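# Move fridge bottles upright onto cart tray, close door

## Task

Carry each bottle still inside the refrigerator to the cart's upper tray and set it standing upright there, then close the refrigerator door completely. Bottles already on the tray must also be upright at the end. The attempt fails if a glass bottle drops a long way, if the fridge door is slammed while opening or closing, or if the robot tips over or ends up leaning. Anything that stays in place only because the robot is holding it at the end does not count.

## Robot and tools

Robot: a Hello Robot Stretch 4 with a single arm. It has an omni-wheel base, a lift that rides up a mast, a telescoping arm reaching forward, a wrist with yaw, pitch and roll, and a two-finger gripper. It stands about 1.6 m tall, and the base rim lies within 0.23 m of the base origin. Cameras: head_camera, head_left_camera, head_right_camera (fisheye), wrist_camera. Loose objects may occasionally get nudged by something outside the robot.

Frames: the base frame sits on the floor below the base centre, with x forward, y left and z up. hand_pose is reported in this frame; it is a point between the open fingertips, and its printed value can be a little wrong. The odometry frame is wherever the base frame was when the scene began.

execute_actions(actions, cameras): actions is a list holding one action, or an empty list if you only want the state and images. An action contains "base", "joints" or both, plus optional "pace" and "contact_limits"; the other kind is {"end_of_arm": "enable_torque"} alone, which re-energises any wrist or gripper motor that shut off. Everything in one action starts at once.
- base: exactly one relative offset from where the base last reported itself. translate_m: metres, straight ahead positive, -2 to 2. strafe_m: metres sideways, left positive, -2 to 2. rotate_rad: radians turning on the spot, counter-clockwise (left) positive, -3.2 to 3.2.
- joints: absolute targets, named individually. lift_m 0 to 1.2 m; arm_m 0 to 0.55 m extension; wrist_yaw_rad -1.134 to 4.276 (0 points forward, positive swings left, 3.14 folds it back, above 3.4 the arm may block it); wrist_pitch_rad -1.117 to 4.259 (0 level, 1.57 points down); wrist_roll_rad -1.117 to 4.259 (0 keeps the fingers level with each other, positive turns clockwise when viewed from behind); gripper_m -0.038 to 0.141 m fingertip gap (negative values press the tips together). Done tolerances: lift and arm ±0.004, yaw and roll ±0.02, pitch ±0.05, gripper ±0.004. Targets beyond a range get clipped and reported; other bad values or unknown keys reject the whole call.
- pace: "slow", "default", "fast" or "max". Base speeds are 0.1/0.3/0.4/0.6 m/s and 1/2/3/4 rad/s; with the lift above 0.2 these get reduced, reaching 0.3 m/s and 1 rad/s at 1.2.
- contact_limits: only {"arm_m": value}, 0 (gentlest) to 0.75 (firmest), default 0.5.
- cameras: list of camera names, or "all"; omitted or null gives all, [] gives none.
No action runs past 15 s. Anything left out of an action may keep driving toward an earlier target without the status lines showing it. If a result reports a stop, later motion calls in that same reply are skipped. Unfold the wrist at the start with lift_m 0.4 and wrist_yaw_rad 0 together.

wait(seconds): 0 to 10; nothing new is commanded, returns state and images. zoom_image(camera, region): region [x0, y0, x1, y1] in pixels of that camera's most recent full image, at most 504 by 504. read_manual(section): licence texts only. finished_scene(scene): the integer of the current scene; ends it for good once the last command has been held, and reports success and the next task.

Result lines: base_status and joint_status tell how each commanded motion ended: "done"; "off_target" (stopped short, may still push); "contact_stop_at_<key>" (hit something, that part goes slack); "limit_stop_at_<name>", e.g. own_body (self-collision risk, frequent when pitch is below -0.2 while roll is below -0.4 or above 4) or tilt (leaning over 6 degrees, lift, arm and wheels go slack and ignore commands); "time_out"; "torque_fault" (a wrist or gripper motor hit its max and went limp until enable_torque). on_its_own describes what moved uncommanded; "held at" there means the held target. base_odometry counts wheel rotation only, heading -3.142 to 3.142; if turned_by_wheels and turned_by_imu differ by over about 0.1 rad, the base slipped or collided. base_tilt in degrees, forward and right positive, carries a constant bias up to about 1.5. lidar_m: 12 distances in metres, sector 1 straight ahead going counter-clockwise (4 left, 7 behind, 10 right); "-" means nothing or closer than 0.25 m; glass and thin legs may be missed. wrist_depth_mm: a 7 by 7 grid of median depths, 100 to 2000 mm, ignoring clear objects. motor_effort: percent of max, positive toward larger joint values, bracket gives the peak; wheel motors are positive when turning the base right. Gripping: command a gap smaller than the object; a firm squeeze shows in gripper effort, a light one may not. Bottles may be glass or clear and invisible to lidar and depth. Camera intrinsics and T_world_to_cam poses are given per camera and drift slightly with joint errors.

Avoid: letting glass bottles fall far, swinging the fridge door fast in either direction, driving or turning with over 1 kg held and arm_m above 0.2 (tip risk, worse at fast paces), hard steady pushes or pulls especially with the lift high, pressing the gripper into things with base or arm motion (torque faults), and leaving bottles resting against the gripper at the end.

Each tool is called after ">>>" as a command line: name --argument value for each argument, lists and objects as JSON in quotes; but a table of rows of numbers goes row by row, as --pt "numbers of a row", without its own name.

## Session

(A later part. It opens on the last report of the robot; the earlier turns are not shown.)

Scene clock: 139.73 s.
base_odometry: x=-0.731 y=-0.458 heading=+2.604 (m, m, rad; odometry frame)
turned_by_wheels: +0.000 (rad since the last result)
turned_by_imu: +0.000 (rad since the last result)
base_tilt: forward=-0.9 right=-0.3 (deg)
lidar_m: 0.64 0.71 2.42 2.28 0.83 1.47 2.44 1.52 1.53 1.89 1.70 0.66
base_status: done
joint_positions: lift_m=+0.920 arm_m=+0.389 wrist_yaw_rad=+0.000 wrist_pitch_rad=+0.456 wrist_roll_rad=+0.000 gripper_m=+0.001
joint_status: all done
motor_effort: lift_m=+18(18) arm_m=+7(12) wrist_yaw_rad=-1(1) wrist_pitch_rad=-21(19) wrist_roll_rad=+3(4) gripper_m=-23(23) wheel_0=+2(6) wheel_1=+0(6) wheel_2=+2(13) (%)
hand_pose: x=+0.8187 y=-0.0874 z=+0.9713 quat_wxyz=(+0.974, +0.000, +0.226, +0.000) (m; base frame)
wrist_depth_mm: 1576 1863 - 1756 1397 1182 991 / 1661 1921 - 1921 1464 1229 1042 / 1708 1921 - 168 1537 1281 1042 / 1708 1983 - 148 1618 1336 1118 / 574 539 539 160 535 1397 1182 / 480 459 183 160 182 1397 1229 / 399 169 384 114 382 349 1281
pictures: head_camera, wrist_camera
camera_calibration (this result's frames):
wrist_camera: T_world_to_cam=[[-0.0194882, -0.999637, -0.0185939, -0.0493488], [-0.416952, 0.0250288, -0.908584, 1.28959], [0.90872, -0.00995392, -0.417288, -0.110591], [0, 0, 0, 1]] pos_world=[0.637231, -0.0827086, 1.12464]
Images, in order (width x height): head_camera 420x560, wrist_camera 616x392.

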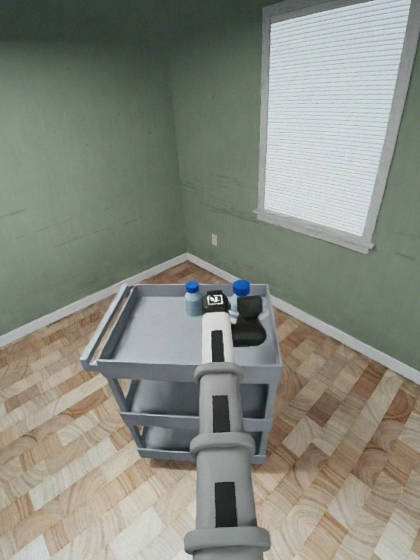

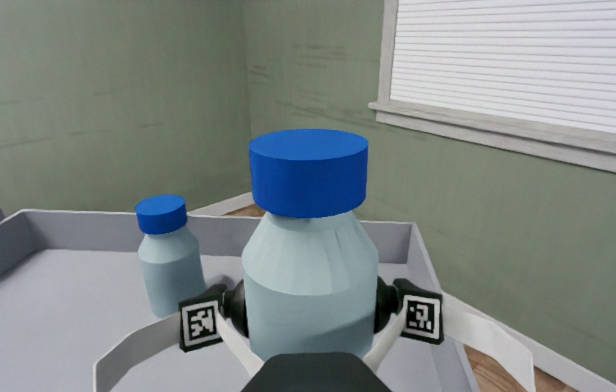

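>>> execute_actions --actions '[{"joints": {"lift_m": 0.797, "arm_m": 0.43}}]' --cameras '["wrist_camera"]'

Scene clock: 145.37 s.
base_odometry: x=-0.731 y=-0.458 heading=+2.604 (m, m, rad; odometry frame)
turned_by_wheels: +0.000 (rad since the last result)
turned_by_imu: +0.002 (rad since the last result)
base_tilt: forward=-0.9 right=-0.3 (deg)
lidar_m: 0.65 0.69 2.41 2.27 0.84 1.46 2.47 1.55 1.53 1.88 1.71 0.66
base_status: not commanded
joint_positions: lift_m=+0.797 arm_m=+0.429 wrist_yaw_rad=+0.000 wrist_pitch_rad=+0.457 wrist_roll_rad=+0.000 gripper_m=+0.001
joint_status: all done
motor_effort: lift_m=+18(19) arm_m=+7(9) wrist_yaw_rad=+1(0) wrist_pitch_rad=-21(23) wrist_roll_rad=+2(2) gripper_m=-21(21) wheel_0=+2(2) wheel_1=+0(0) wheel_2=+2(2) (%)
hand_pose: x=+0.8586 y=-0.0874 z=+0.8482 quat_wxyz=(+0.974, +0.000, +0.226, +0.000) (m; base frame)
wrist_depth_mm: 1576 1756 1983 1756 1366 1138 991 / 1661 1808 - 1863 1430 1182 1008 / 1618 336 - 168 1397 1229 1060 / 500 349 473 148 455 1229 1118 / 375 359 353 160 349 304 1138 / 298 298 183 161 182 236 1098 / 250 162 239 114 238 230 195
pictures: wrist_camera
camera_calibration (this result's frames):
wrist_camera: T_world_to_cam=[[-0.019633, -0.999634, -0.0185879, -0.0507746], [-0.417225, 0.0250868, -0.908457, 1.19459], [0.908591, -0.0100804, -0.417565, -0.197894], [0, 0, 0, 1]] pos_world=[0.67722, -0.0827194, 1.00165]
Images, in order (width x height): wrist_camera 616x392.

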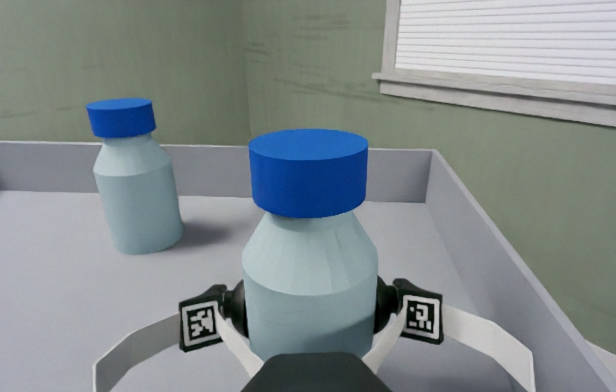

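>>> execute_actions --actions '[{"joints": {"lift_m": 0.785}, "pace": "slow"}]' --cameras '[]'

>>> execute_actions --actions '[{"joints": {"gripper_m": 0.12}}]' --cameras '["wrist_camera"]'

Scene clock: 148.77 s.
base_odometry: x=-0.731 y=-0.458 heading=+2.604 (m, m, rad; odometry frame)
turned_by_wheels: +0.000 (rad since the last result)
turned_by_imu: +0.001 (rad since the last result)
base_tilt: forward=-0.9 right=-0.3 (deg)
lidar_m: 0.65 0.71 2.42 2.27 0.84 1.48 2.47 1.56 1.51 1.88 1.72 0.67
base_status: not commanded
joint_positions: lift_m=+0.785 arm_m=+0.429 wrist_yaw_rad=+0.000 wrist_pitch_rad=+0.457 wrist_roll_rad=+0.000 gripper_m=+0.001
joint_status: all done
motor_effort: lift_m=+18(19) arm_m=+7(7) wrist_yaw_rad=+0(0) wrist_pitch_rad=-16(23) wrist_roll_rad=+1(1) gripper_m=-24(23) wheel_0=+2(2) wheel_1=+0(0) wheel_2=+2(2) (%)
hand_pose: x=+0.8586 y=-0.0874 z=+0.8363 quat_wxyz=(+0.974, +0.000, +0.226, +0.000) (m; base frame)
wrist_depth_mm: 1576 1756 - 1756 1366 1160 976 / 1618 1756 - 1808 1430 1182 1008 / 496 334 469 168 449 1229 1060 / 469 351 462 148 430 384 1098 / 353 351 334 160 329 279 1118 / 282 281 183 160 182 237 208 / 236 169 224 114 224 220 183
pictures: none
No camera images: the call's "cameras" was empty. Leave "cameras" out to get every camera's image.

Scene clock: 150.83 s.
base_odometry: x=-0.731 y=-0.458 heading=+2.604 (m, m, rad; odometry frame)
turned_by_wheels: +0.000 (rad since the last result)
turned_by_imu: +0.001 (rad since the last result)
base_tilt: forward=-0.9 right=-0.3 (deg)
lidar_m: 0.66 0.70 2.43 2.29 0.85 1.47 2.43 1.53 1.53 1.89 1.71 0.66
base_status: not commanded
joint_positions: lift_m=+0.785 arm_m=+0.429 wrist_yaw_rad=+0.000 wrist_pitch_rad=+0.452 wrist_roll_rad=+0.000 gripper_m=+0.120
joint_status: all done
motor_effort: lift_m=+18(18) arm_m=+7(7) wrist_yaw_rad=+0(1) wrist_pitch_rad=-7(20) wrist_roll_rad=+1(3) gripper_m=+4(24) wheel_0=+2(2) wheel_1=+0(1) wheel_2=+2(2) (%)
hand_pose: x=+0.8592 y=-0.0874 z=+0.8374 quat_wxyz=(+0.975, +0.000, +0.224, +0.000) (m; base frame)
wrist_depth_mm: 1576 1808 - 1756 1397 1138 976 / 1618 1808 - 1808 1430 1182 1008 / 492 336 - 194 1397 1229 1042 / 480 349 477 168 445 1160 1098 / 359 357 355 180 338 279 1118 / 287 276 204 185 216 236 208 / 239 229 236 114 236 227 194
pictures: wrist_camera
camera_calibration (this result's frames):
wrist_camera: T_world_to_cam=[[-0.0195711, -0.999634, -0.0186799, -0.0509459], [-0.41299, 0.0250979, -0.91039, 1.18302], [0.910525, -0.0101027, -0.41333, -0.20815], [0, 0, 0, 1]] pos_world=[0.677103, -0.0827213, 0.990019]
Images, in order (width x height): wrist_camera 616x392.

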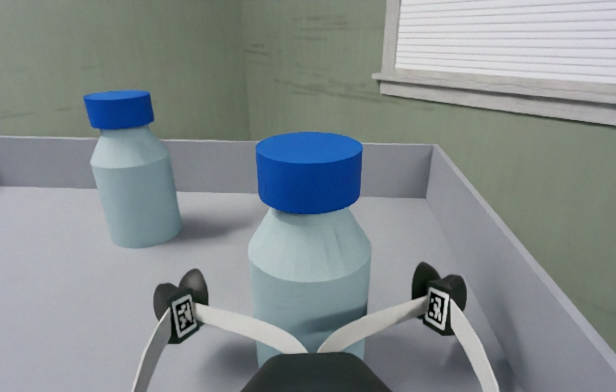

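>>> execute_actions --actions '[{"joints": {"lift_m": 0.92, "arm_m": 0.36}}]' --cameras '[]'

>>> execute_actions --actions '[{"base": {"translate_m": -0.27}, "joints": {"arm_m": 0.0}, "pace": "fast"}]' --cameras '[]'

>>> execute_actions --actions '[{"base": {"rotate_rad": 2.25}}]' --cameras '["wrist_camera"]'

>>> execute_actions --actions '[{"base": {"translate_m": 0.77}, "joints": {"arm_m": 0.2, "gripper_m": 0.125}}]' --cameras '["head_camera", "wrist_camera"]'

Scene clock: 157.27 s.
base_odometry: x=-0.731 y=-0.458 heading=+2.604 (m, m, rad; odometry frame)
turned_by_wheels: +0.000 (rad since the last result)
turned_by_imu: +0.002 (rad since the last result)
base_tilt: forward=-0.9 right=-0.3 (deg)
lidar_m: 0.64 0.71 2.42 2.28 0.84 1.45 2.46 1.55 1.54 1.87 1.70 0.67
base_status: not commanded
joint_positions: lift_m=+0.920 arm_m=+0.361 wrist_yaw_rad=+0.000 wrist_pitch_rad=+0.452 wrist_roll_rad=+0.000 gripper_m=+0.120
joint_status: all done
motor_effort: lift_m=+25(25) arm_m=-7(6) wrist_yaw_rad=+1(1) wrist_pitch_rad=-9(7) wrist_roll_rad=+0(3) gripper_m=+2(0) wheel_0=+2(2) wheel_1=+0(0) wheel_2=+2(2) (%)
hand_pose: x=+0.7917 y=-0.0874 z=+0.9718 quat_wxyz=(+0.975, +0.000, +0.224, +0.000) (m; base frame)
wrist_depth_mm: 1618 1808 - 1808 1397 1182 1025 / 1708 1863 - 1921 1499 1229 1042 / 1756 1983 - - 1576 1308 1078 / 1756 1983 - - 1618 1336 1138 / 580 574 574 580 569 1397 1182 / 484 462 219 293 442 1397 1229 / 404 387 399 114 399 1308 1255
pictures: none
No camera images: the call's "cameras" was empty. Leave "cameras" out to get every camera's image.

Scene clock: 159.40 s.
base_odometry: x=-0.500 y=-0.596 heading=+2.604 (m, m, rad; odometry frame)
turned_by_wheels: +0.000 (rad since the last result)
turned_by_imu: +0.002 (rad since the last result)
base_tilt: forward=-0.9 right=-0.3 (deg)
lidar_m: 0.91 0.99 2.63 0.76 0.92 1.28 2.26 2.12 1.34 1.61 1.85 1.90
base_status: done
joint_positions: lift_m=+0.920 arm_m=+0.001 wrist_yaw_rad=+0.000 wrist_pitch_rad=+0.452 wrist_roll_rad=+0.000 gripper_m=+0.120
joint_status: all done
motor_effort: lift_m=+24(25) arm_m=-7(6) wrist_yaw_rad=+1(1) wrist_pitch_rad=-8(8) wrist_roll_rad=+3(2) gripper_m=+4(4) wheel_0=-1(9) wheel_1=+1(7) wheel_2=-1(14) (%)
hand_pose: x=+0.4316 y=-0.0875 z=+0.9718 quat_wxyz=(+0.975, +0.000, +0.224, +0.000) (m; base frame)
wrist_depth_mm: - - - - 1921 1537 1366 / - - - - - 1618 1430 / - 1098 1138 1138 - 1708 1430 / - 788 768 759 - 1808 1499 / - 1205 1229 1182 - 1921 1576 / 1708 946 218 904 891 1618 1537 / 1430 1308 1182 114 1366 1366 1397
pictures: none
No camera images: the call's "cameras" was empty. Leave "cameras" out to get every camera's image.

Scene clock: 161.90 s.
base_odometry: x=-0.500 y=-0.596 heading=-1.430 (m, m, rad; odometry frame)
turned_by_wheels: +2.250 (rad since the last result)
turned_by_imu: +2.300 (rad since the last result)
base_tilt: forward=-0.9 right=-0.3 (deg)
lidar_m: 1.27 1.90 2.19 1.36 1.37 1.88 1.90 0.91 0.92 2.61 2.68 0.75
base_status: done
joint_positions: lift_m=+0.920 arm_m=+0.001 wrist_yaw_rad=+0.000 wrist_pitch_rad=+0.452 wrist_roll_rad=+0.000 gripper_m=+0.120
joint_status: not commanded
motor_effort: lift_m=+24(25) arm_m=-7(7) wrist_yaw_rad=-1(1) wrist_pitch_rad=-9(6) wrist_roll_rad=+2(3) gripper_m=+1(1) wheel_0=-1(9) wheel_1=+1(6) wheel_2=-2(6) (%)
hand_pose: x=+0.4316 y=-0.0874 z=+0.9718 quat_wxyz=(+0.975, +0.000, +0.224, +0.000) (m; base frame)
wrist_depth_mm: 1464 1499 1205 1397 1078 654 449 / 1618 1576 1182 1397 1060 654 449 / 1708 1661 1499 1537 1118 647 452 / 1808 1808 1756 1537 1160 654 462 / 1921 1921 1921 1756 1229 654 492 / 1708 1618 218 1464 1025 580 535 / 1397 1336 1366 114 1182 621 1336
pictures: wrist_camera
camera_calibration (this result's frames):
wrist_camera: T_world_to_cam=[[-0.0195629, -0.999634, -0.0186711, -0.0568121], [-0.4134, 0.025091, -0.910204, 1.12875], [0.91034, -0.0100876, -0.413739, 0.23718], [0, 0, 0, 1]] pos_world=[0.249598, -0.0827201, 1.12446]
Images, in order (width x height): wrist_camera 616x392.

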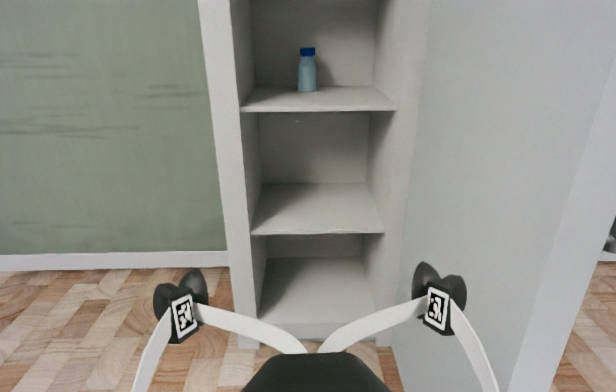

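Scene clock: 165.93 s.
base_odometry: x=-0.391 y=-1.359 heading=-1.430 (m, m, rad; odometry frame)
turned_by_wheels: +0.000 (rad since the last result)
turned_by_imu: -0.003 (rad since the last result)
base_tilt: forward=-0.9 right=-0.3 (deg)
lidar_m: 0.51 0.52 1.48 2.13 1.71 1.88 2.67 1.46 0.39 0.37 0.39 0.54
base_status: done
joint_positions: lift_m=+0.920 arm_m=+0.199 wrist_yaw_rad=+0.000 wrist_pitch_rad=+0.452 wrist_roll_rad=+0.000 gripper_m=+0.125
joint_status: all done
motor_effort: lift_m=+24(24) arm_m=+7(4) wrist_yaw_rad=+0(1) wrist_pitch_rad=-7(10) wrist_roll_rad=+4(1) gripper_m=+0(0) wheel_0=+1(7) wheel_1=+0(5) wheel_2=+0(11) (%)
hand_pose: x=+0.6292 y=-0.0874 z=+0.9719 quat_wxyz=(+0.975, +0.000, +0.224, +0.000) (m; base frame)
wrist_depth_mm: 294 449 459 462 462 459 353 / 291 445 488 484 492 484 362 / 290 439 521 394 525 512 364 / 289 430 480 418 477 452 366 / 289 359 359 357 357 357 340 / 274 277 220 285 264 273 286 / 241 233 238 114 237 234 237
pictures: head_camera, wrist_camera
camera_calibration (this result's frames):
wrist_camera: T_world_to_cam=[[-0.01954, -0.999635, -0.0186758, -0.052951], [-0.413182, 0.0250834, -0.910303, 1.21044], [0.910439, -0.0100708, -0.413521, 0.0570944], [0, 0, 0, 1]] pos_world=[0.447116, -0.0827186, 1.12449]
Images, in order (width x height): head_camera 420x560, wrist_camera 616x392.

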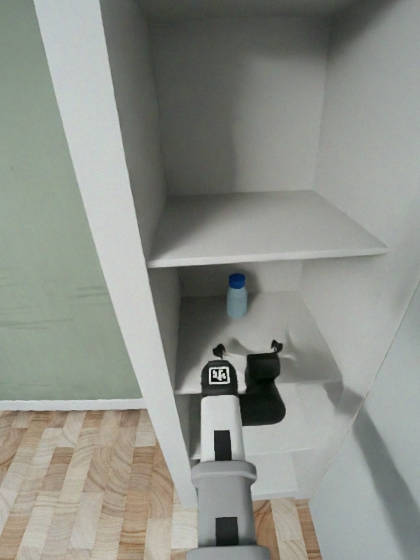

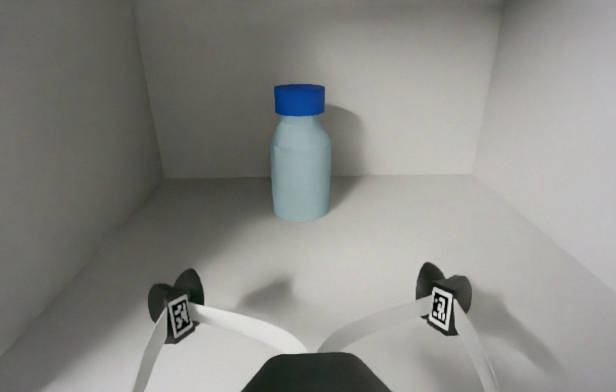

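>>> execute_actions --actions '[{"base": {"strafe_m": 0.01}, "joints": {"arm_m": 0.42}, "contact_limits": {"arm_m": 0.2}}]' --cameras '["wrist_camera"]'

Scene clock: 170.13 s.
base_odometry: x=-0.381 y=-1.357 heading=-1.430 (m, m, rad; odometry frame)
turned_by_wheels: +0.000 (rad since the last result)
turned_by_imu: +0.001 (rad since the last result)
base_tilt: forward=-0.9 right=-0.3 (deg)
lidar_m: 0.50 0.52 1.48 2.12 1.70 1.89 2.68 1.46 0.42 0.36 0.39 0.54
base_status: done
joint_positions: lift_m=+0.920 arm_m=+0.419 wrist_yaw_rad=+0.000 wrist_pitch_rad=+0.452 wrist_roll_rad=+0.000 gripper_m=+0.125
joint_status: all done
motor_effort: lift_m=+24(24) arm_m=+7(11) wrist_yaw_rad=+0(1) wrist_pitch_rad=-8(7) wrist_roll_rad=+1(1) gripper_m=+4(0) wheel_0=-2(8) wheel_1=+0(8) wheel_2=+0(1) (%)
contact_limits: arm_m 0.2
hand_pose: x=+0.8491 y=-0.0874 z=+0.9719 quat_wxyz=(+0.975, +0.000, +0.224, +0.000) (m; base frame)
wrist_depth_mm: 254 256 257 259 259 262 264 / 267 271 273 276 277 277 278 / 281 291 290 198 294 297 298 / 283 310 312 169 317 319 319 / 281 327 329 181 330 336 336 / 267 277 205 186 215 272 285 / 240 231 238 114 236 233 237
pictures: wrist_camera
camera_calibration (this result's frames):
wrist_camera: T_world_to_cam=[[-0.019518, -0.999635, -0.0186765, -0.0486651], [-0.413162, 0.0250747, -0.910312, 1.30132], [0.910448, -0.0100511, -0.413501, -0.143197], [0, 0, 0, 1]] pos_world=[0.667082, -0.082717, 1.12449]
Images, in order (width x height): wrist_camera 616x392.

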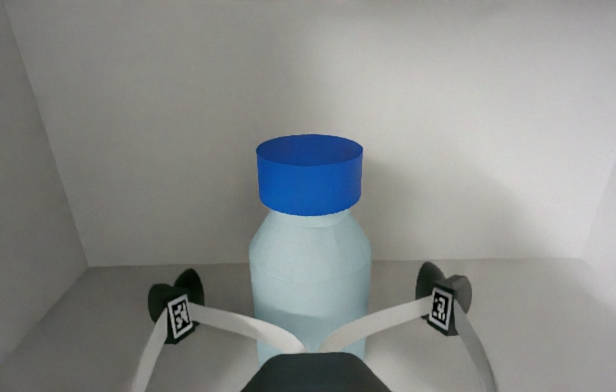

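>>> execute_actions --actions '[{"joints": {"gripper_m": 0.0}}]' --cameras '["wrist_camera"]'

>>> execute_actions --actions '[{"joints": {"lift_m": 0.945}, "pace": "slow"}]' --cameras '[]'

Scene clock: 174.20 s.
base_odometry: x=-0.381 y=-1.357 heading=-1.430 (m, m, rad; odometry frame)
turned_by_wheels: +0.000 (rad since the last result)
turned_by_imu: +0.002 (rad since the last result)
base_tilt: forward=-0.9 right=-0.3 (deg)
lidar_m: 0.50 0.50 1.51 2.13 1.69 1.89 2.67 1.48 0.42 0.37 0.39 0.54
base_status: not commanded
joint_positions: lift_m=+0.920 arm_m=+0.419 wrist_yaw_rad=+0.000 wrist_pitch_rad=+0.457 wrist_roll_rad=+0.000 gripper_m=+0.001
joint_status: all done
motor_effort: lift_m=+24(24) arm_m=+7(7) wrist_yaw_rad=+0(0) wrist_pitch_rad=-22(23) wrist_roll_rad=+3(2) gripper_m=-25(24) wheel_0=-2(2) wheel_1=+1(0) wheel_2=+0(0) (%)
hand_pose: x=+0.8485 y=-0.0874 z=+0.9706 quat_wxyz=(+0.974, +0.000, +0.227, +0.000) (m; base frame)
wrist_depth_mm: 255 256 256 258 260 262 263 / 267 271 273 274 277 278 278 / 281 290 291 167 296 296 297 / 282 310 310 148 317 319 319 / 281 330 327 160 330 334 336 / 268 282 183 160 182 279 279 / 236 169 226 114 225 219 234
pictures: wrist_camera
camera_calibration (this result's frames):
wrist_camera: T_world_to_cam=[[-0.0196128, -0.999635, -0.0185796, -0.0487153], [-0.417608, 0.0250751, -0.908281, 1.30172], [0.908415, -0.0100549, -0.417948, -0.137128], [0, 0, 0, 1]] pos_world=[0.667224, -0.0827172, 1.12411]
Images, in order (width x height): wrist_camera 616x392.

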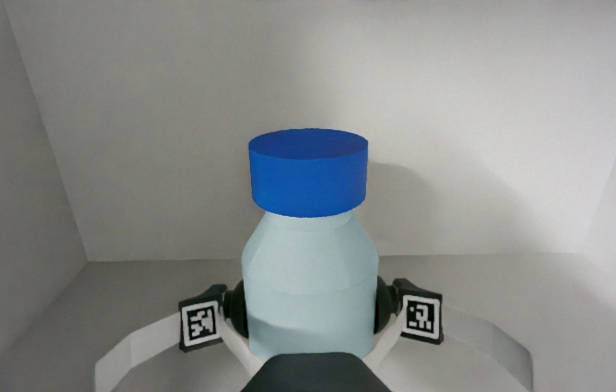

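Scene clock: 175.20 s.
base_odometry: x=-0.381 y=-1.357 heading=-1.430 (m, m, rad; odometry frame)
turned_by_wheels: +0.000 (rad since the last result)
turned_by_imu: +0.000 (rad since the last result)
base_tilt: forward=-0.9 right=-0.3 (deg)
lidar_m: 0.51 0.53 1.49 2.12 1.69 1.89 2.66 1.47 0.42 0.37 0.40 0.53
base_status: not commanded
joint_positions: lift_m=+0.944 arm_m=+0.419 wrist_yaw_rad=+0.000 wrist_pitch_rad=+0.457 wrist_roll_rad=+0.000 gripper_m=+0.001
joint_status: all done
motor_effort: lift_m=+27(27) arm_m=+7(7) wrist_yaw_rad=+0(0) wrist_pitch_rad=-21(22) wrist_roll_rad=+0(2) gripper_m=-24(23) wheel_0=-2(2) wheel_1=+0(1) wheel_2=+0(0) (%)
hand_pose: x=+0.8485 y=-0.0874 z=+0.9954 quat_wxyz=(+0.974, +0.000, +0.227, +0.000) (m; base frame)
wrist_depth_mm: 255 256 257 259 259 262 264 / 267 271 274 274 276 277 278 / 281 290 290 167 294 297 298 / 282 310 312 148 317 319 320 / 281 334 332 160 334 343 340 / 281 317 183 161 182 314 314 / 257 169 255 114 254 246 263
pictures: none
No camera images: the call's "cameras" was empty. Leave "cameras" out to get every camera's image.

>>> execute_actions --actions '[{"base": {"translate_m": -0.6}, "joints": {"arm_m": 0.0}}]' --cameras '["head_camera"]'

>>> execute_actions --actions '[{"base": {"rotate_rad": -2.083}, "joints": {"lift_m": 0.92}}]' --cameras '["head_camera"]'

>>> execute_actions --actions '[{"base": {"translate_m": 0.45}, "joints": {"arm_m": 0.38}}]' --cameras '["head_camera", "wrist_camera"]'

Scene clock: 189.63 s.
base_odometry: x=-0.466 y=-0.763 heading=-1.430 (m, m, rad; odometry frame)
turned_by_wheels: +0.000 (rad since the last result)
turned_by_imu: +0.006 (rad since the last result)
base_tilt: forward=-0.9 right=-0.3 (deg)
lidar_m: 0.39 1.72 2.21 1.70 1.39 1.89 2.06 1.04 1.04 2.62 0.74 0.41
base_status: done
joint_positions: lift_m=+0.945 arm_m=+0.001 wrist_yaw_rad=+0.000 wrist_pitch_rad=+0.457 wrist_roll_rad=+0.000 gripper_m=+0.001
joint_status: all done
on_its_own: wrist_pitch_rad is at rest, and its effort (-25) is outside its rest range (-23 to +23)
motor_effort: lift_m=+27(27) arm_m=-7(8) wrist_yaw_rad=+1(1) wrist_pitch_rad=-25(23) wrist_roll_rad=+2(0) gripper_m=-24(24) wheel_0=-2(8) wheel_1=-1(5) wheel_2=+0(11) (%)
hand_pose: x=+0.4310 y=-0.0875 z=+0.9954 quat_wxyz=(+0.974, +0.000, +0.227, +0.000) (m; base frame)
wrist_depth_mm: 1308 1308 946 1205 1098 661 459 / 1397 1397 946 1281 1098 661 459 / 1464 1464 946 167 946 661 459 / 1576 1618 1118 148 1025 668 459 / 1756 1708 1078 160 1025 668 462 / 1708 1756 183 160 182 591 462 / 1430 169 1336 114 1060 634 455
pictures: head_camera
Images, in order (width x height): head_camera 420x560.

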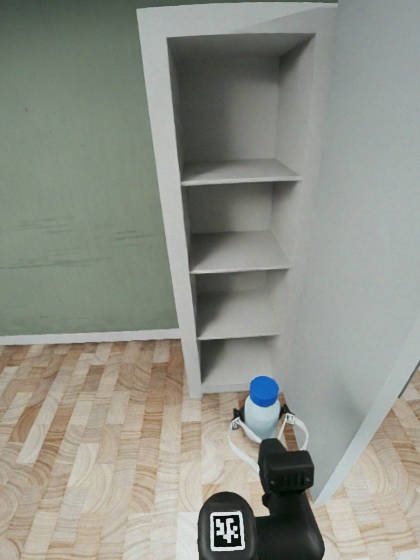

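Scene clock: 192.10 s.
base_odometry: x=-0.466 y=-0.763 heading=+2.770 (m, m, rad; odometry frame)
turned_by_wheels: -2.083 (rad since the last result)
turned_by_imu: -2.127 (rad since the last result)
base_tilt: forward=-0.9 right=-0.3 (deg)
lidar_m: 0.39 2.61 0.75 0.60 1.11 1.71 2.20 1.80 1.38 1.88 2.05 1.04
base_status: done
joint_positions: lift_m=+0.920 arm_m=+0.001 wrist_yaw_rad=+0.000 wrist_pitch_rad=+0.457 wrist_roll_rad=+0.000 gripper_m=+0.001
joint_status: all done
motor_effort: lift_m=+20(26) arm_m=-7(7) wrist_yaw_rad=+1(1) wrist_pitch_rad=-22(23) wrist_roll_rad=+2(3) gripper_m=-25(26) wheel_0=+1(5) wheel_1=+3(5) wheel_2=+0(9) (%)
hand_pose: x=+0.4310 y=-0.0874 z=+0.9710 quat_wxyz=(+0.974, +0.000, +0.227, +0.000) (m; base frame)
wrist_depth_mm: 1921 - - - - 1983 1661 / - - - - - - 1708 / - - - 168 1098 1182 1756 / - - - 148 1366 1255 1808 / - - 1983 160 1118 1863 1863 / 1661 1661 183 160 182 946 1618 / 1397 169 1308 114 1098 1308 1366
pictures: head_camera
Images, in order (width x height): head_camera 420x560.

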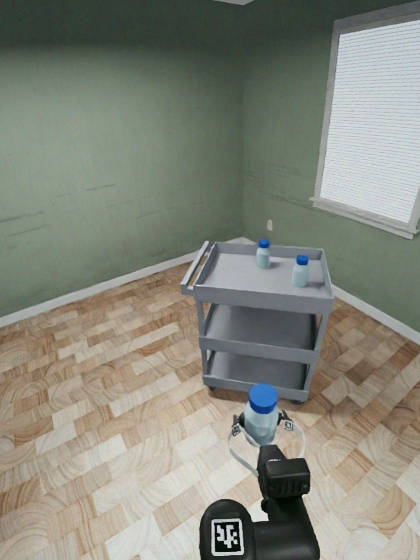

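Scene clock: 195.07 s.
base_odometry: x=-0.885 y=-0.600 heading=+2.771 (m, m, rad; odometry frame)
turned_by_wheels: +0.000 (rad since the last result)
turned_by_imu: -0.001 (rad since the last result)
base_tilt: forward=-0.9 right=-0.3 (deg)
lidar_m: 0.62 2.23 2.31 2.00 0.70 1.41 2.63 1.69 1.76 1.88 1.82 0.61
base_status: done
joint_positions: lift_m=+0.920 arm_m=+0.379 wrist_yaw_rad=+0.000 wrist_pitch_rad=+0.457 wrist_roll_rad=+0.000 gripper_m=+0.001
joint_status: all done
motor_effort: lift_m=+20(20) arm_m=+6(11) wrist_yaw_rad=+1(2) wrist_pitch_rad=-22(21) wrist_roll_rad=+2(2) gripper_m=-30(23) wheel_0=+1(7) wheel_1=+0(8) wheel_2=+2(10) (%)
hand_pose: x=+0.8086 y=-0.0874 z=+0.9710 quat_wxyz=(+0.974, +0.000, +0.226, +0.000) (m; base frame)
wrist_depth_mm: 1366 1537 1661 1983 1983 1499 1229 / 1430 1618 1808 - 1983 1576 1281 / 1499 1618 1921 167 - 1661 1308 / 1618 1756 1983 148 - 1661 1366 / 1618 1863 466 160 512 364 1308 / 1618 1576 185 160 182 351 466 / 1397 162 373 114 382 370 394
pictures: head_camera, wrist_camera
camera_calibration (this result's frames):
wrist_camera: T_world_to_cam=[[-0.019565, -0.999636, -0.0185774, -0.0495214], [-0.417528, 0.0250523, -0.908318, 1.28535], [0.908453, -0.0100146, -0.417867, -0.100782], [0, 0, 0, 1]] pos_world=[0.627257, -0.0827135, 1.12447]
Images, in order (width x height): head_camera 420x560, wrist_camera 616x392.

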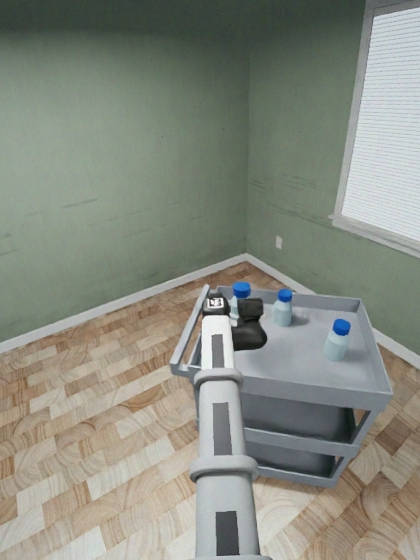

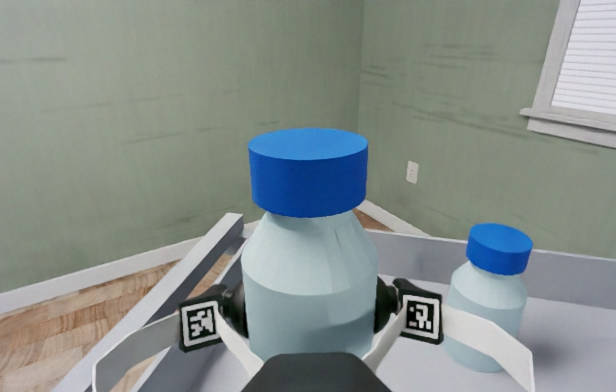

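>>> execute_actions --actions '[{"base": {"strafe_m": -0.035}, "joints": {"lift_m": 0.797, "arm_m": 0.39}}]' --cameras '["wrist_camera"]'

Scene clock: 201.13 s.
base_odometry: x=-0.872 y=-0.567 heading=+2.771 (m, m, rad; odometry frame)
turned_by_wheels: +0.000 (rad since the last result)
turned_by_imu: +0.002 (rad since the last result)
base_tilt: forward=-0.8 right=-0.3 (deg)
lidar_m: 0.60 2.24 2.33 2.03 0.73 1.44 2.59 1.70 1.74 1.86 1.79 0.60
base_status: done
joint_positions: lift_m=+0.797 arm_m=+0.389 wrist_yaw_rad=+0.000 wrist_pitch_rad=+0.457 wrist_roll_rad=+0.000 gripper_m=+0.001
joint_status: all done
motor_effort: lift_m=+18(20) arm_m=+7(7) wrist_yaw_rad=+1(2) wrist_pitch_rad=-21(25) wrist_roll_rad=+2(1) gripper_m=-23(25) wheel_0=+0(9) wheel_1=+1(11) wheel_2=+0(1) (%)
hand_pose: x=+0.8185 y=-0.0874 z=+0.8480 quat_wxyz=(+0.974, +0.000, +0.227, +0.000) (m; base frame)
wrist_depth_mm: 1366 1537 1708 1983 1863 1464 1205 / 1464 1576 1808 - 1921 1499 1229 / 1537 1661 500 167 1863 287 1281 / 1537 347 436 148 445 293 410 / 262 314 351 160 342 317 366 / 237 289 183 160 182 294 294 / 235 169 238 114 237 231 247
pictures: wrist_camera
camera_calibration (this result's frames):
wrist_camera: T_world_to_cam=[[-0.0197793, -0.999632, -0.0185701, -0.051496], [-0.41786, 0.0251389, -0.908163, 1.17795], [0.908296, -0.0102031, -0.418204, -0.16077], [0, 0, 0, 1]] pos_world=[0.637224, -0.0827296, 1.00158]
Images, in order (width x height): wrist_camera 616x392.

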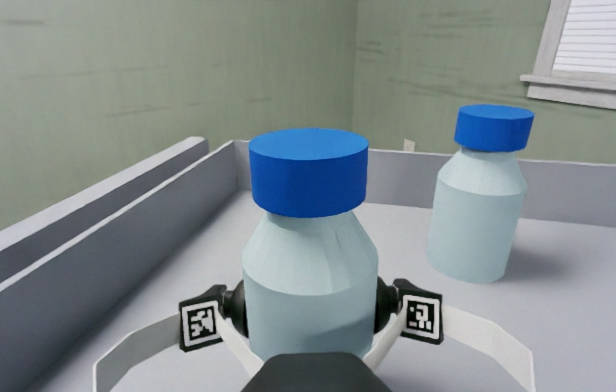

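>>> execute_actions --actions '[{"joints": {"lift_m": 0.785}, "pace": "slow"}]' --cameras '[]'

>>> execute_actions --actions '[{"joints": {"gripper_m": 0.11}}]' --cameras '["wrist_camera"]'

Scene clock: 204.70 s.
base_odometry: x=-0.872 y=-0.567 heading=+2.771 (m, m, rad; odometry frame)
turned_by_wheels: +0.000 (rad since the last result)
turned_by_imu: +0.001 (rad since the last result)
base_tilt: forward=-0.9 right=-0.3 (deg)
lidar_m: 0.60 2.25 2.32 2.04 0.74 1.43 2.60 1.69 1.73 1.86 1.80 0.61
base_status: not commanded
joint_positions: lift_m=+0.785 arm_m=+0.389 wrist_yaw_rad=+0.000 wrist_pitch_rad=+0.457 wrist_roll_rad=+0.000 gripper_m=+0.001
joint_status: all done
motor_effort: lift_m=+19(19) arm_m=+7(7) wrist_yaw_rad=+2(1) wrist_pitch_rad=-22(23) wrist_roll_rad=+4(1) gripper_m=-21(25) wheel_0=+0(0) wheel_1=+1(1) wheel_2=+0(0) (%)
hand_pose: x=+0.8185 y=-0.0874 z=+0.8361 quat_wxyz=(+0.974, +0.000, +0.227, +0.000) (m; base frame)
wrist_depth_mm: 1397 1537 1708 1983 1808 1464 1205 / 1464 1618 1808 - 1921 1464 1229 / 1499 1661 484 167 1808 283 1255 / 320 332 410 148 430 293 404 / 251 312 332 160 329 312 343 / 237 278 183 160 182 277 277 / 227 169 224 114 224 216 231
pictures: none
No camera images: the call's "cameras" was empty. Leave "cameras" out to get every camera's image.

Scene clock: 206.63 s.
base_odometry: x=-0.872 y=-0.567 heading=+2.771 (m, m, rad; odometry frame)
turned_by_wheels: +0.000 (rad since the last result)
turned_by_imu: +0.001 (rad since the last result)
base_tilt: forward=-0.9 right=-0.3 (deg)
lidar_m: 0.60 2.25 2.32 2.04 0.73 1.43 2.59 1.70 1.73 1.86 1.80 0.60
base_status: not commanded
joint_positions: lift_m=+0.785 arm_m=+0.389 wrist_yaw_rad=+0.000 wrist_pitch_rad=+0.452 wrist_roll_rad=+0.000 gripper_m=+0.110
joint_status: all done
motor_effort: lift_m=+18(18) arm_m=+7(7) wrist_yaw_rad=+1(0) wrist_pitch_rad=-7(22) wrist_roll_rad=+3(1) gripper_m=-1(25) wheel_0=+0(0) wheel_1=+1(1) wheel_2=+0(0) (%)
hand_pose: x=+0.8192 y=-0.0874 z=+0.8374 quat_wxyz=(+0.975, +0.000, +0.224, +0.000) (m; base frame)
wrist_depth_mm: 1397 1537 1708 1983 1863 1464 1205 / 1397 1618 1863 - 1983 1499 1229 / 1499 1576 484 193 1863 285 1281 / 1499 336 424 169 442 291 404 / 252 310 357 180 338 314 351 / 238 276 198 186 202 282 283 / 230 230 236 114 236 228 236
pictures: wrist_camera
camera_calibration (this result's frames):
wrist_camera: T_world_to_cam=[[-0.0196915, -0.999632, -0.0186752, -0.0516665], [-0.413031, 0.0251438, -0.91037, 1.16648], [0.910504, -0.0102131, -0.413374, -0.171681], [0, 0, 0, 1]] pos_world=[0.637091, -0.0827305, 0.989992]
Images, in order (width x height): wrist_camera 616x392.

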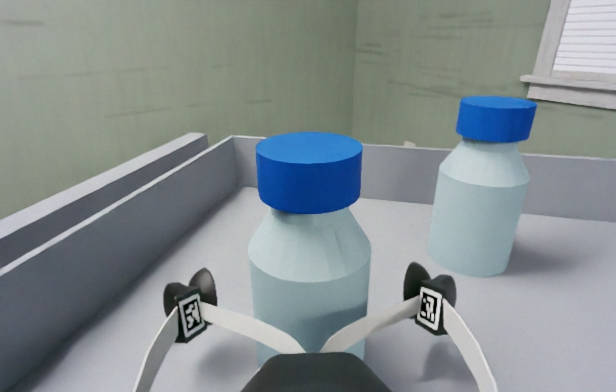

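>>> execute_actions --actions '[{"joints": {"lift_m": 0.9, "arm_m": 0.33}}]' --cameras '[]'

>>> execute_actions --actions '[{"base": {"rotate_rad": 1.06}, "joints": {"arm_m": 0.0, "gripper_m": 0.0, "wrist_pitch_rad": 0.0}}]' --cameras '["head_right_camera"]'

>>> execute_actions --actions '[{"base": {"translate_m": 0.6}, "joints": {"lift_m": 0.3}}]' --cameras '[]'

>>> execute_actions --actions '[{"base": {"rotate_rad": 1.79}}]' --cameras '["head_camera", "wrist_camera", "head_left_camera"]'

Scene clock: 222.83 s.
base_odometry: x=-0.872 y=-0.567 heading=+2.771 (m, m, rad; odometry frame)
turned_by_wheels: +0.000 (rad since the last result)
turned_by_imu: +0.002 (rad since the last result)
base_tilt: forward=-0.9 right=-0.3 (deg)
lidar_m: 0.60 2.25 2.32 2.04 0.72 1.44 2.60 1.68 1.74 1.85 1.79 0.59
base_status: not commanded
joint_positions: lift_m=+0.900 arm_m=+0.331 wrist_yaw_rad=+0.000 wrist_pitch_rad=+0.452 wrist_roll_rad=+0.000 gripper_m=+0.110
joint_status: all done
motor_effort: lift_m=+25(25) arm_m=-7(8) wrist_yaw_rad=+1(0) wrist_pitch_rad=-9(8) wrist_roll_rad=+2(3) gripper_m=+3(4) wheel_0=+0(0) wheel_1=+1(1) wheel_2=+0(0) (%)
hand_pose: x=+0.7617 y=-0.0874 z=+0.9518 quat_wxyz=(+0.975, +0.000, +0.224, +0.000) (m; base frame)
wrist_depth_mm: 1430 1576 1756 1983 1863 1499 1255 / 1464 1661 1863 - 1983 1537 1255 / 1537 1708 1921 - - 1618 1308 / 1618 1808 1983 - - 1576 1366 / 1708 1808 517 559 530 500 492 / 1661 368 211 281 217 430 445 / 304 330 373 114 373 359 373
pictures: none
No camera images: the call's "cameras" was empty. Leave "cameras" out to get every camera's image.

Scene clock: 224.93 s.
base_odometry: x=-0.872 y=-0.567 heading=-2.453 (m, m, rad; odometry frame)
turned_by_wheels: +1.060 (rad since the last result)
turned_by_imu: +1.084 (rad since the last result)
base_tilt: forward=-0.8 right=-0.3 (deg)
lidar_m: 2.34 2.01 0.74 1.44 2.61 1.69 1.74 1.86 1.79 0.61 0.59 2.25
base_status: done
joint_positions: lift_m=+0.900 arm_m=+0.001 wrist_yaw_rad=+0.000 wrist_pitch_rad=+0.003 wrist_roll_rad=+0.000 gripper_m=+0.000
joint_status: all done
motor_effort: lift_m=+22(25) arm_m=-8(6) wrist_yaw_rad=+1(1) wrist_pitch_rad=-9(17) wrist_roll_rad=+0(4) gripper_m=-6(6) wheel_0=-1(6) wheel_1=+0(7) wheel_2=-1(8) (%)
hand_pose: x=+0.4607 y=-0.0874 z=+1.0773 quat_wxyz=(+1.000, +0.000, +0.001, +0.000) (m; base frame)
wrist_depth_mm: 1756 - - - - 1863 1708 / 1808 - - - - 1921 1708 / 1756 - - - - 1863 1708 / 1756 - - - - 1921 1708 / 1756 - - - - 1863 1708 / 1756 - - 199 1983 1863 1661 / 1808 - - 114 - 1863 1708
pictures: head_right_camera
Images, in order (width x height): head_right_camera 420x672.

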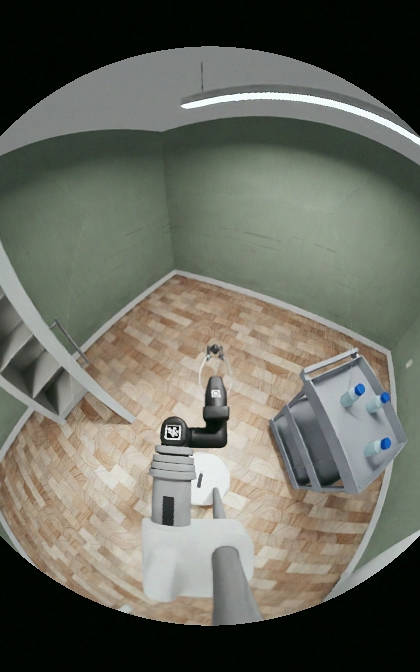

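Scene clock: 228.40 s.
base_odometry: x=-1.335 y=-0.949 heading=-2.452 (m, m, rad; odometry frame)
turned_by_wheels: +0.000 (rad since the last result)
turned_by_imu: -0.002 (rad since the last result)
base_tilt: forward=-0.9 right=-0.3 (deg)
lidar_m: 1.80 1.71 1.63 0.59 0.62 2.28 3.05 0.91 0.55 0.52 1.79 1.73
base_status: done
joint_positions: lift_m=+0.300 arm_m=+0.001 wrist_yaw_rad=+0.000 wrist_pitch_rad=+0.003 wrist_roll_rad=+0.000 gripper_m=+0.000
joint_status: all done
motor_effort: lift_m=+17(21) arm_m=-7(7) wrist_yaw_rad=+0(1) wrist_pitch_rad=-9(10) wrist_roll_rad=+4(2) gripper_m=+0(4) wheel_0=+2(7) wheel_1=+2(7) wheel_2=+0(11) (%)
hand_pose: x=+0.4606 y=-0.0874 z=+0.4778 quat_wxyz=(+1.000, +0.000, +0.001, +0.000) (m; base frame)
wrist_depth_mm: 1499 1863 - 1808 1576 1397 1255 / 1499 1808 - 1808 1537 1397 1255 / 1499 1808 - 1756 1576 1397 1255 / 1464 1863 - 1756 1576 1397 1255 / 1430 1808 - 1756 1576 1397 1255 / 1464 1756 1983 199 1464 1397 1255 / 1308 1281 1098 114 1160 1255 1229
pictures: none
No camera images: the call's "cameras" was empty. Leave "cameras" out to get every camera's image.

Scene clock: 230.57 s.
base_odometry: x=-1.335 y=-0.949 heading=-0.662 (m, m, rad; odometry frame)
turned_by_wheels: +1.790 (rad since the last result)
turned_by_imu: +1.830 (rad since the last result)
base_tilt: forward=-0.9 right=-0.3 (deg)
lidar_m: 0.60 3.01 2.23 2.49 0.67 0.51 0.90 1.73 1.72 1.94 1.63 0.86
base_status: done
joint_positions: lift_m=+0.300 arm_m=+0.001 wrist_yaw_rad=+0.000 wrist_pitch_rad=+0.003 wrist_roll_rad=+0.000 gripper_m=+0.000
joint_status: not commanded
motor_effort: lift_m=+18(18) arm_m=-7(7) wrist_yaw_rad=+1(0) wrist_pitch_rad=-6(10) wrist_roll_rad=+3(3) gripper_m=-3(4) wheel_0=-1(7) wheel_1=+0(3) wheel_2=+0(9) (%)
hand_pose: x=+0.4607 y=-0.0874 z=+0.4777 quat_wxyz=(+1.000, +0.000, +0.001, +0.000) (m; base frame)
wrist_depth_mm: - - 407 473 640 1098 1205 / - - 407 473 640 1078 1205 / - - 410 473 627 1098 1205 / - - 404 466 627 1060 1182 / - - 404 462 627 1042 1182 / - 1983 392 199 597 1042 1182 / 1281 1281 377 114 585 1042 1160
pictures: head_camera, head_left_camera, wrist_camera
camera_calibration (this result's frames):
wrist_camera: T_world_to_cam=[[-0.00949705, -0.999636, -0.0252544, -0.0669611], [0.0235485, 0.0250249, -0.999409, 0.532368], [0.999678, -0.0100861, 0.0233023, -0.243606], [0, 0, 0, 1]] pos_world=[0.230355, -0.0827163, 0.53604]
Images, in order (width x height): head_camera 420x560, head_left_camera 420x672, wrist_camera 616x392.

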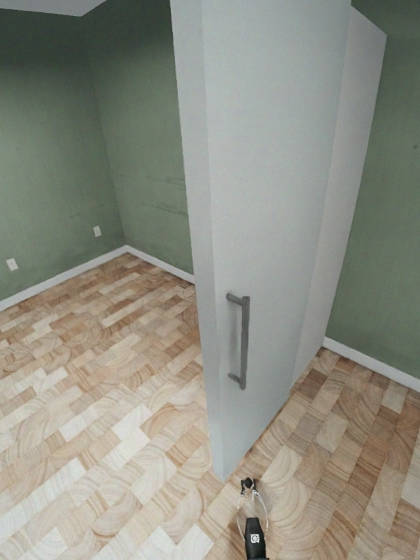

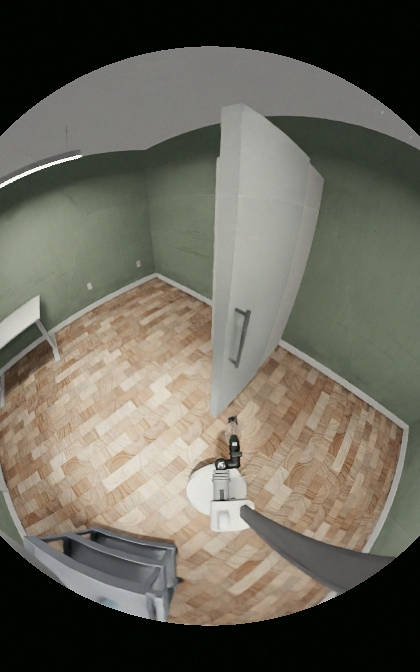

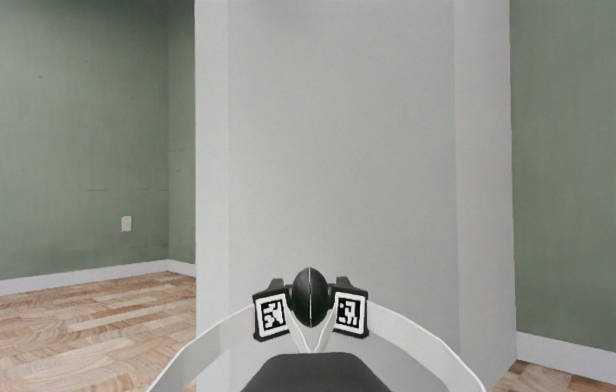

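>>> execute_actions --actions '[{"joints": {"arm_m": 0.17}}]' --cameras '[]'

>>> execute_actions --actions '[{"base": {"translate_m": 0.3}, "pace": "slow"}]' --cameras '["head_camera"]'

Scene clock: 235.77 s.
base_odometry: x=-1.335 y=-0.949 heading=-0.662 (m, m, rad; odometry frame)
turned_by_wheels: +0.000 (rad since the last result)
turned_by_imu: +0.002 (rad since the last result)
base_tilt: forward=-0.9 right=-0.3 (deg)
lidar_m: 0.59 3.00 2.25 2.49 0.68 0.51 0.89 1.72 1.72 1.94 1.63 0.89
base_status: not commanded
joint_positions: lift_m=+0.300 arm_m=+0.169 wrist_yaw_rad=+0.000 wrist_pitch_rad=+0.002 wrist_roll_rad=+0.000 gripper_m=+0.000
joint_status: all done
motor_effort: lift_m=+18(17) arm_m=+7(7) wrist_yaw_rad=+0(1) wrist_pitch_rad=-6(7) wrist_roll_rad=+3(1) gripper_m=-3(2) wheel_0=-1(1) wheel_1=+0(0) wheel_2=+0(0) (%)
hand_pose: x=+0.6281 y=-0.0874 z=+0.4778 quat_wxyz=(+1.000, +0.000, +0.001, +0.000) (m; base frame)
wrist_depth_mm: - 240 238 301 410 640 1060 / - 239 237 300 407 627 1078 / - 239 236 297 404 621 1078 / - 238 236 297 402 621 1060 / - 237 235 296 399 609 1060 / 1983 236 221 200 377 603 1060 / 1281 236 220 114 377 597 1042
pictures: none
No camera images: the call's "cameras" was empty. Leave "cameras" out to get every camera's image.

Scene clock: 240.07 s.
base_odometry: x=-1.099 y=-1.133 heading=-0.662 (m, m, rad; odometry frame)
turned_by_wheels: +0.000 (rad since the last result)
turned_by_imu: -0.001 (rad since the last result)
base_tilt: forward=-0.9 right=-0.3 (deg)
lidar_m: 0.65 0.66 2.11 2.33 1.10 0.80 0.91 1.95 1.92 1.68 1.40 0.74
base_status: done
joint_positions: lift_m=+0.300 arm_m=+0.169 wrist_yaw_rad=+0.000 wrist_pitch_rad=+0.002 wrist_roll_rad=+0.000 gripper_m=+0.000
joint_status: not commanded
motor_effort: lift_m=+18(18) arm_m=+7(7) wrist_yaw_rad=+1(14) wrist_pitch_rad=-9(7) wrist_roll_rad=+4(2) gripper_m=-5(2) wheel_0=+1(7) wheel_1=+1(3) wheel_2=-2(9) (%)
hand_pose: x=+0.6281 y=-0.0875 z=+0.4778 quat_wxyz=(+1.000, +0.000, +0.001, +0.000) (m; base frame)
wrist_depth_mm: 309 314 320 324 330 336 342 / 309 312 319 324 330 336 340 / 307 314 319 324 327 332 340 / 307 312 317 322 327 332 338 / 306 309 315 320 325 332 338 / 304 309 314 200 325 330 336 / 303 307 312 114 324 330 334
pictures: head_camera
Images, in order (width x height): head_camera 420x560.

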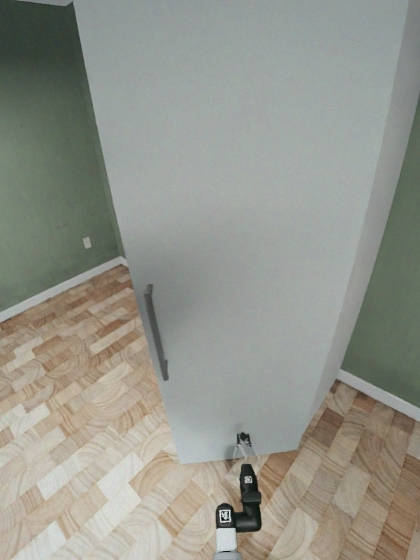

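>>> wait --seconds 3

Scene clock: 244.30 s.
base_odometry: x=-1.099 y=-1.133 heading=-0.662 (m, m, rad; odometry frame)
turned_by_wheels: +0.000 (rad since the last result)
turned_by_imu: +0.002 (rad since the last result)
base_tilt: forward=-0.9 right=-0.3 (deg)
lidar_m: 0.90 2.69 2.13 2.32 1.11 0.78 0.90 1.92 1.91 1.68 1.42 0.83
base_status: done
joint_positions: lift_m=+0.300 arm_m=+0.169 wrist_yaw_rad=+0.000 wrist_pitch_rad=+0.002 wrist_roll_rad=+0.000 gripper_m=+0.000
joint_status: not commanded
motor_effort: lift_m=+18(18) arm_m=+7(7) wrist_yaw_rad=+1(14) wrist_pitch_rad=-9(7) wrist_roll_rad=+3(2) gripper_m=-3(2) wheel_0=+1(7) wheel_1=+2(3) wheel_2=-2(9) (%)
hand_pose: x=+0.6281 y=-0.0875 z=+0.4778 quat_wxyz=(+1.000, +0.000, +0.001, +0.000) (m; base frame)
wrist_depth_mm: - - 778 627 508 430 377 / - - 1983 627 508 427 375 / - - 1921 621 508 427 375 / - - 1983 621 508 430 377 / - - 1921 621 508 427 373 / - 1983 1576 199 466 424 375 / 1281 1281 715 114 492 407 373
wait: 3.00 s; at rest from the start
pictures: head_camera, head_left_camera, head_right_camera, wrist_camera
camera_calibration (this result's frames):
wrist_camera: T_world_to_cam=[[-0.00985893, -0.999632, -0.0252558, -0.065247], [0.0237195, 0.0250162, -0.999406, 0.528365], [0.99967, -0.0104521, 0.0234641, -0.411097], [0, 0, 0, 1]] pos_world=[0.397785, -0.0827376, 0.536049]
Images, in order (width x height): head_camera 420x560, head_left_camera 420x672, head_right_camera 420x672, wrist_camera 616x392.

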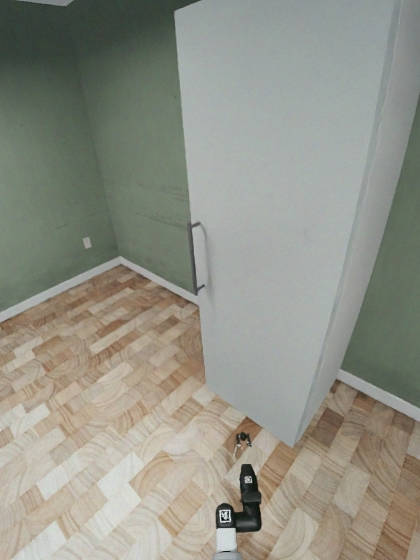

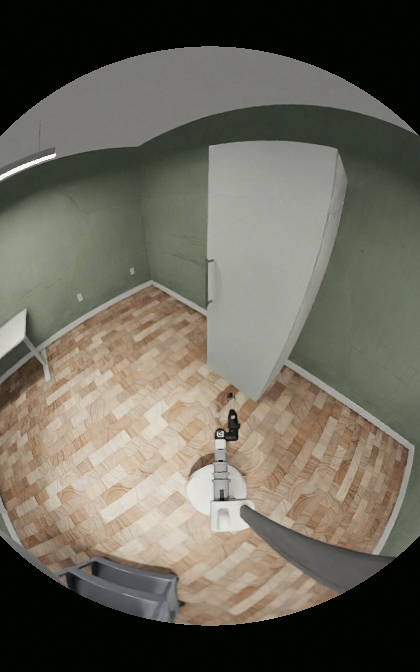

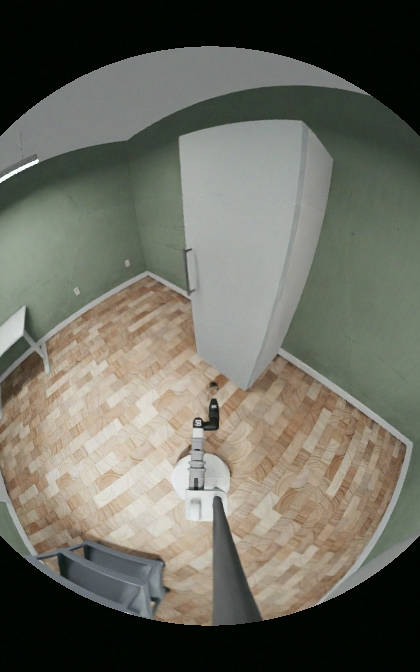

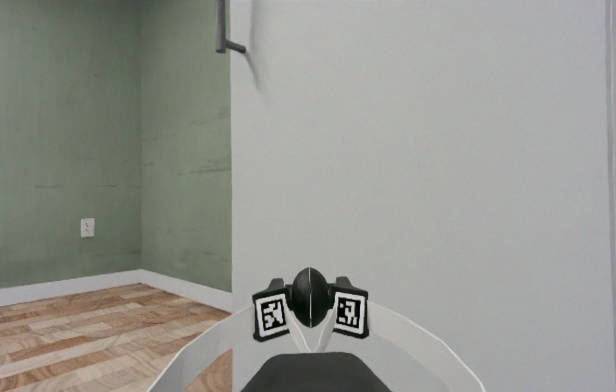

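>>> execute_actions --actions '[{"base": {"translate_m": 0.1}, "joints": {"arm_m": 0.4}}]' --cameras '[]'

>>> execute_actions --actions '[{"joints": {"arm_m": 0.475}, "pace": "slow", "contact_limits": {"arm_m": 0.1}}]' --cameras '["wrist_camera"]'

Scene clock: 257.10 s.
base_odometry: x=-1.020 y=-1.195 heading=-0.662 (m, m, rad; odometry frame)
turned_by_wheels: +0.000 (rad since the last result)
turned_by_imu: +0.001 (rad since the last result)
base_tilt: forward=-0.9 right=-0.3 (deg)
lidar_m: 0.81 2.54 2.08 2.20 2.41 0.90 0.91 2.00 1.99 1.59 1.32 0.74
base_status: done
joint_positions: lift_m=+0.300 arm_m=+0.399 wrist_yaw_rad=+0.000 wrist_pitch_rad=+0.002 wrist_roll_rad=+0.000 gripper_m=+0.000
joint_status: all done
motor_effort: lift_m=+18(18) arm_m=+7(7) wrist_yaw_rad=+0(2) wrist_pitch_rad=-7(8) wrist_roll_rad=+2(2) gripper_m=-2(7) wheel_0=+0(10) wheel_1=+0(6) wheel_2=+1(13) (%)
hand_pose: x=+0.8581 y=-0.0874 z=+0.4778 quat_wxyz=(+1.000, +0.000, +0.001, +0.000) (m; base frame)
wrist_depth_mm: - - 370 287 233 198 176 / - - 370 286 233 197 176 / - - 370 285 232 197 176 / 1983 - 370 285 233 196 175 / 1983 - 366 285 232 196 175 / 1983 1863 368 200 215 196 175 / 1281 1281 325 114 226 187 175
pictures: none
No camera images: the call's "cameras" was empty. Leave "cameras" out to get every camera's image.

Scene clock: 258.50 s.
base_odometry: x=-1.020 y=-1.195 heading=-0.661 (m, m, rad; odometry frame)
turned_by_wheels: +0.001 (rad since the last result)
turned_by_imu: +0.002 (rad since the last result)
base_tilt: forward=-0.9 right=-0.3 (deg)
lidar_m: 0.82 2.54 2.10 2.19 1.26 0.91 0.91 1.99 1.98 1.61 1.34 0.73
base_status: not commanded
joint_positions: lift_m=+0.300 arm_m=+0.450 wrist_yaw_rad=+0.004 wrist_pitch_rad=+0.002 wrist_roll_rad=+0.000 gripper_m=+0.000
joint_status: arm_m contact_stop (moved +0.052 of +0.076)
on_its_own: arm_m is slack since a contact_stop (your +0.475 is given up)
motor_effort: lift_m=+17(18) arm_m=+0(11) wrist_yaw_rad=-12(11) wrist_pitch_rad=-7(8) wrist_roll_rad=+1(2) gripper_m=-8(4) wheel_0=+10(9) wheel_1=+6(5) wheel_2=+1(1) (%)
contact_limits: arm_m 0.1
hand_pose: x=+0.9100 y=-0.0863 z=+0.4778 quat_wxyz=(+1.000, +0.000, +0.001, +0.002) (m; base frame)
wrist_depth_mm: - - 314 241 195 164 148 / - - 314 240 195 164 148 / - - 312 240 195 164 147 / 1983 - 310 239 195 163 147 / 1983 - 312 238 194 164 147 / 1921 1863 193 202 184 163 147 / 1281 1182 297 114 180 160 147
pictures: wrist_camera
camera_calibration (this result's frames):
wrist_camera: T_world_to_cam=[[-0.00554373, -0.999666, -0.0252526, -0.0651534], [0.0237283, 0.0251144, -0.999403, 0.52168], [0.999703, -0.00613962, 0.0235811, -0.692616], [0, 0, 0, 1]] pos_world=[0.67967, -0.0824857, 0.536056]
Images, in order (width x height): wrist_camera 616x392.

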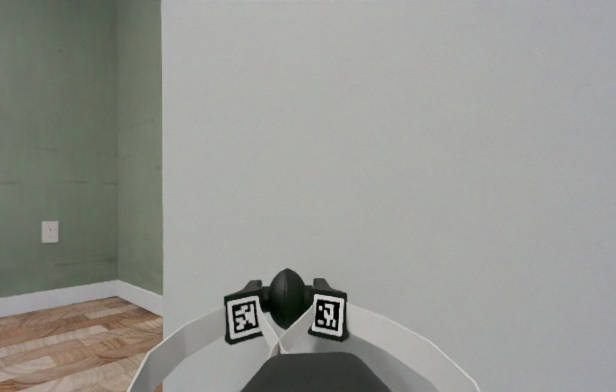

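>>> execute_actions --actions '[{"joints": {"arm_m": 0.478}, "pace": "slow", "contact_limits": {"arm_m": 0.2}}]' --cameras '[]'

Scene clock: 272.63 s.
base_odometry: x=-1.020 y=-1.194 heading=-0.661 (m, m, rad; odometry frame)
turned_by_wheels: +0.001 (rad since the last result)
turned_by_imu: +0.002 (rad since the last result)
base_tilt: forward=-0.9 right=-0.3 (deg)
lidar_m: 0.81 2.56 2.06 2.20 1.28 0.92 0.92 2.00 1.99 1.58 1.34 0.72
base_status: not commanded
joint_positions: lift_m=+0.300 arm_m=+0.459 wrist_yaw_rad=+0.007 wrist_pitch_rad=+0.002 wrist_roll_rad=+0.000 gripper_m=+0.000
joint_status: arm_m contact_stop (moved +0.009 of +0.028)
on_its_own: arm_m is slack since a contact_stop (your +0.478 is given up); wrist_yaw_rad is at rest, and its effort (-18) is outside its rest range (-13 to +13)
motor_effort: lift_m=+18(18) arm_m=+0(16) wrist_yaw_rad=-18(19) wrist_pitch_rad=-7(10) wrist_roll_rad=+1(1) gripper_m=-7(6) wheel_0=+14(14) wheel_1=+8(8) wheel_2=+1(1) (%)
contact_limits: arm_m 0.2
hand_pose: x=+0.9191 y=-0.0855 z=+0.4778 quat_wxyz=(+1.000, +0.000, +0.001, +0.003) (m; base frame)
wrist_depth_mm: 1983 - 306 234 190 159 144 / 1983 - 306 234 190 159 143 / - - 303 234 189 159 143 / 1983 - 304 233 189 158 143 / - - 304 233 189 158 142 / 1921 1863 193 191 183 158 143 / 1281 1098 291 114 154 155 143
pictures: none
No camera images: the call's "cameras" was empty. Leave "cameras" out to get every camera's image.


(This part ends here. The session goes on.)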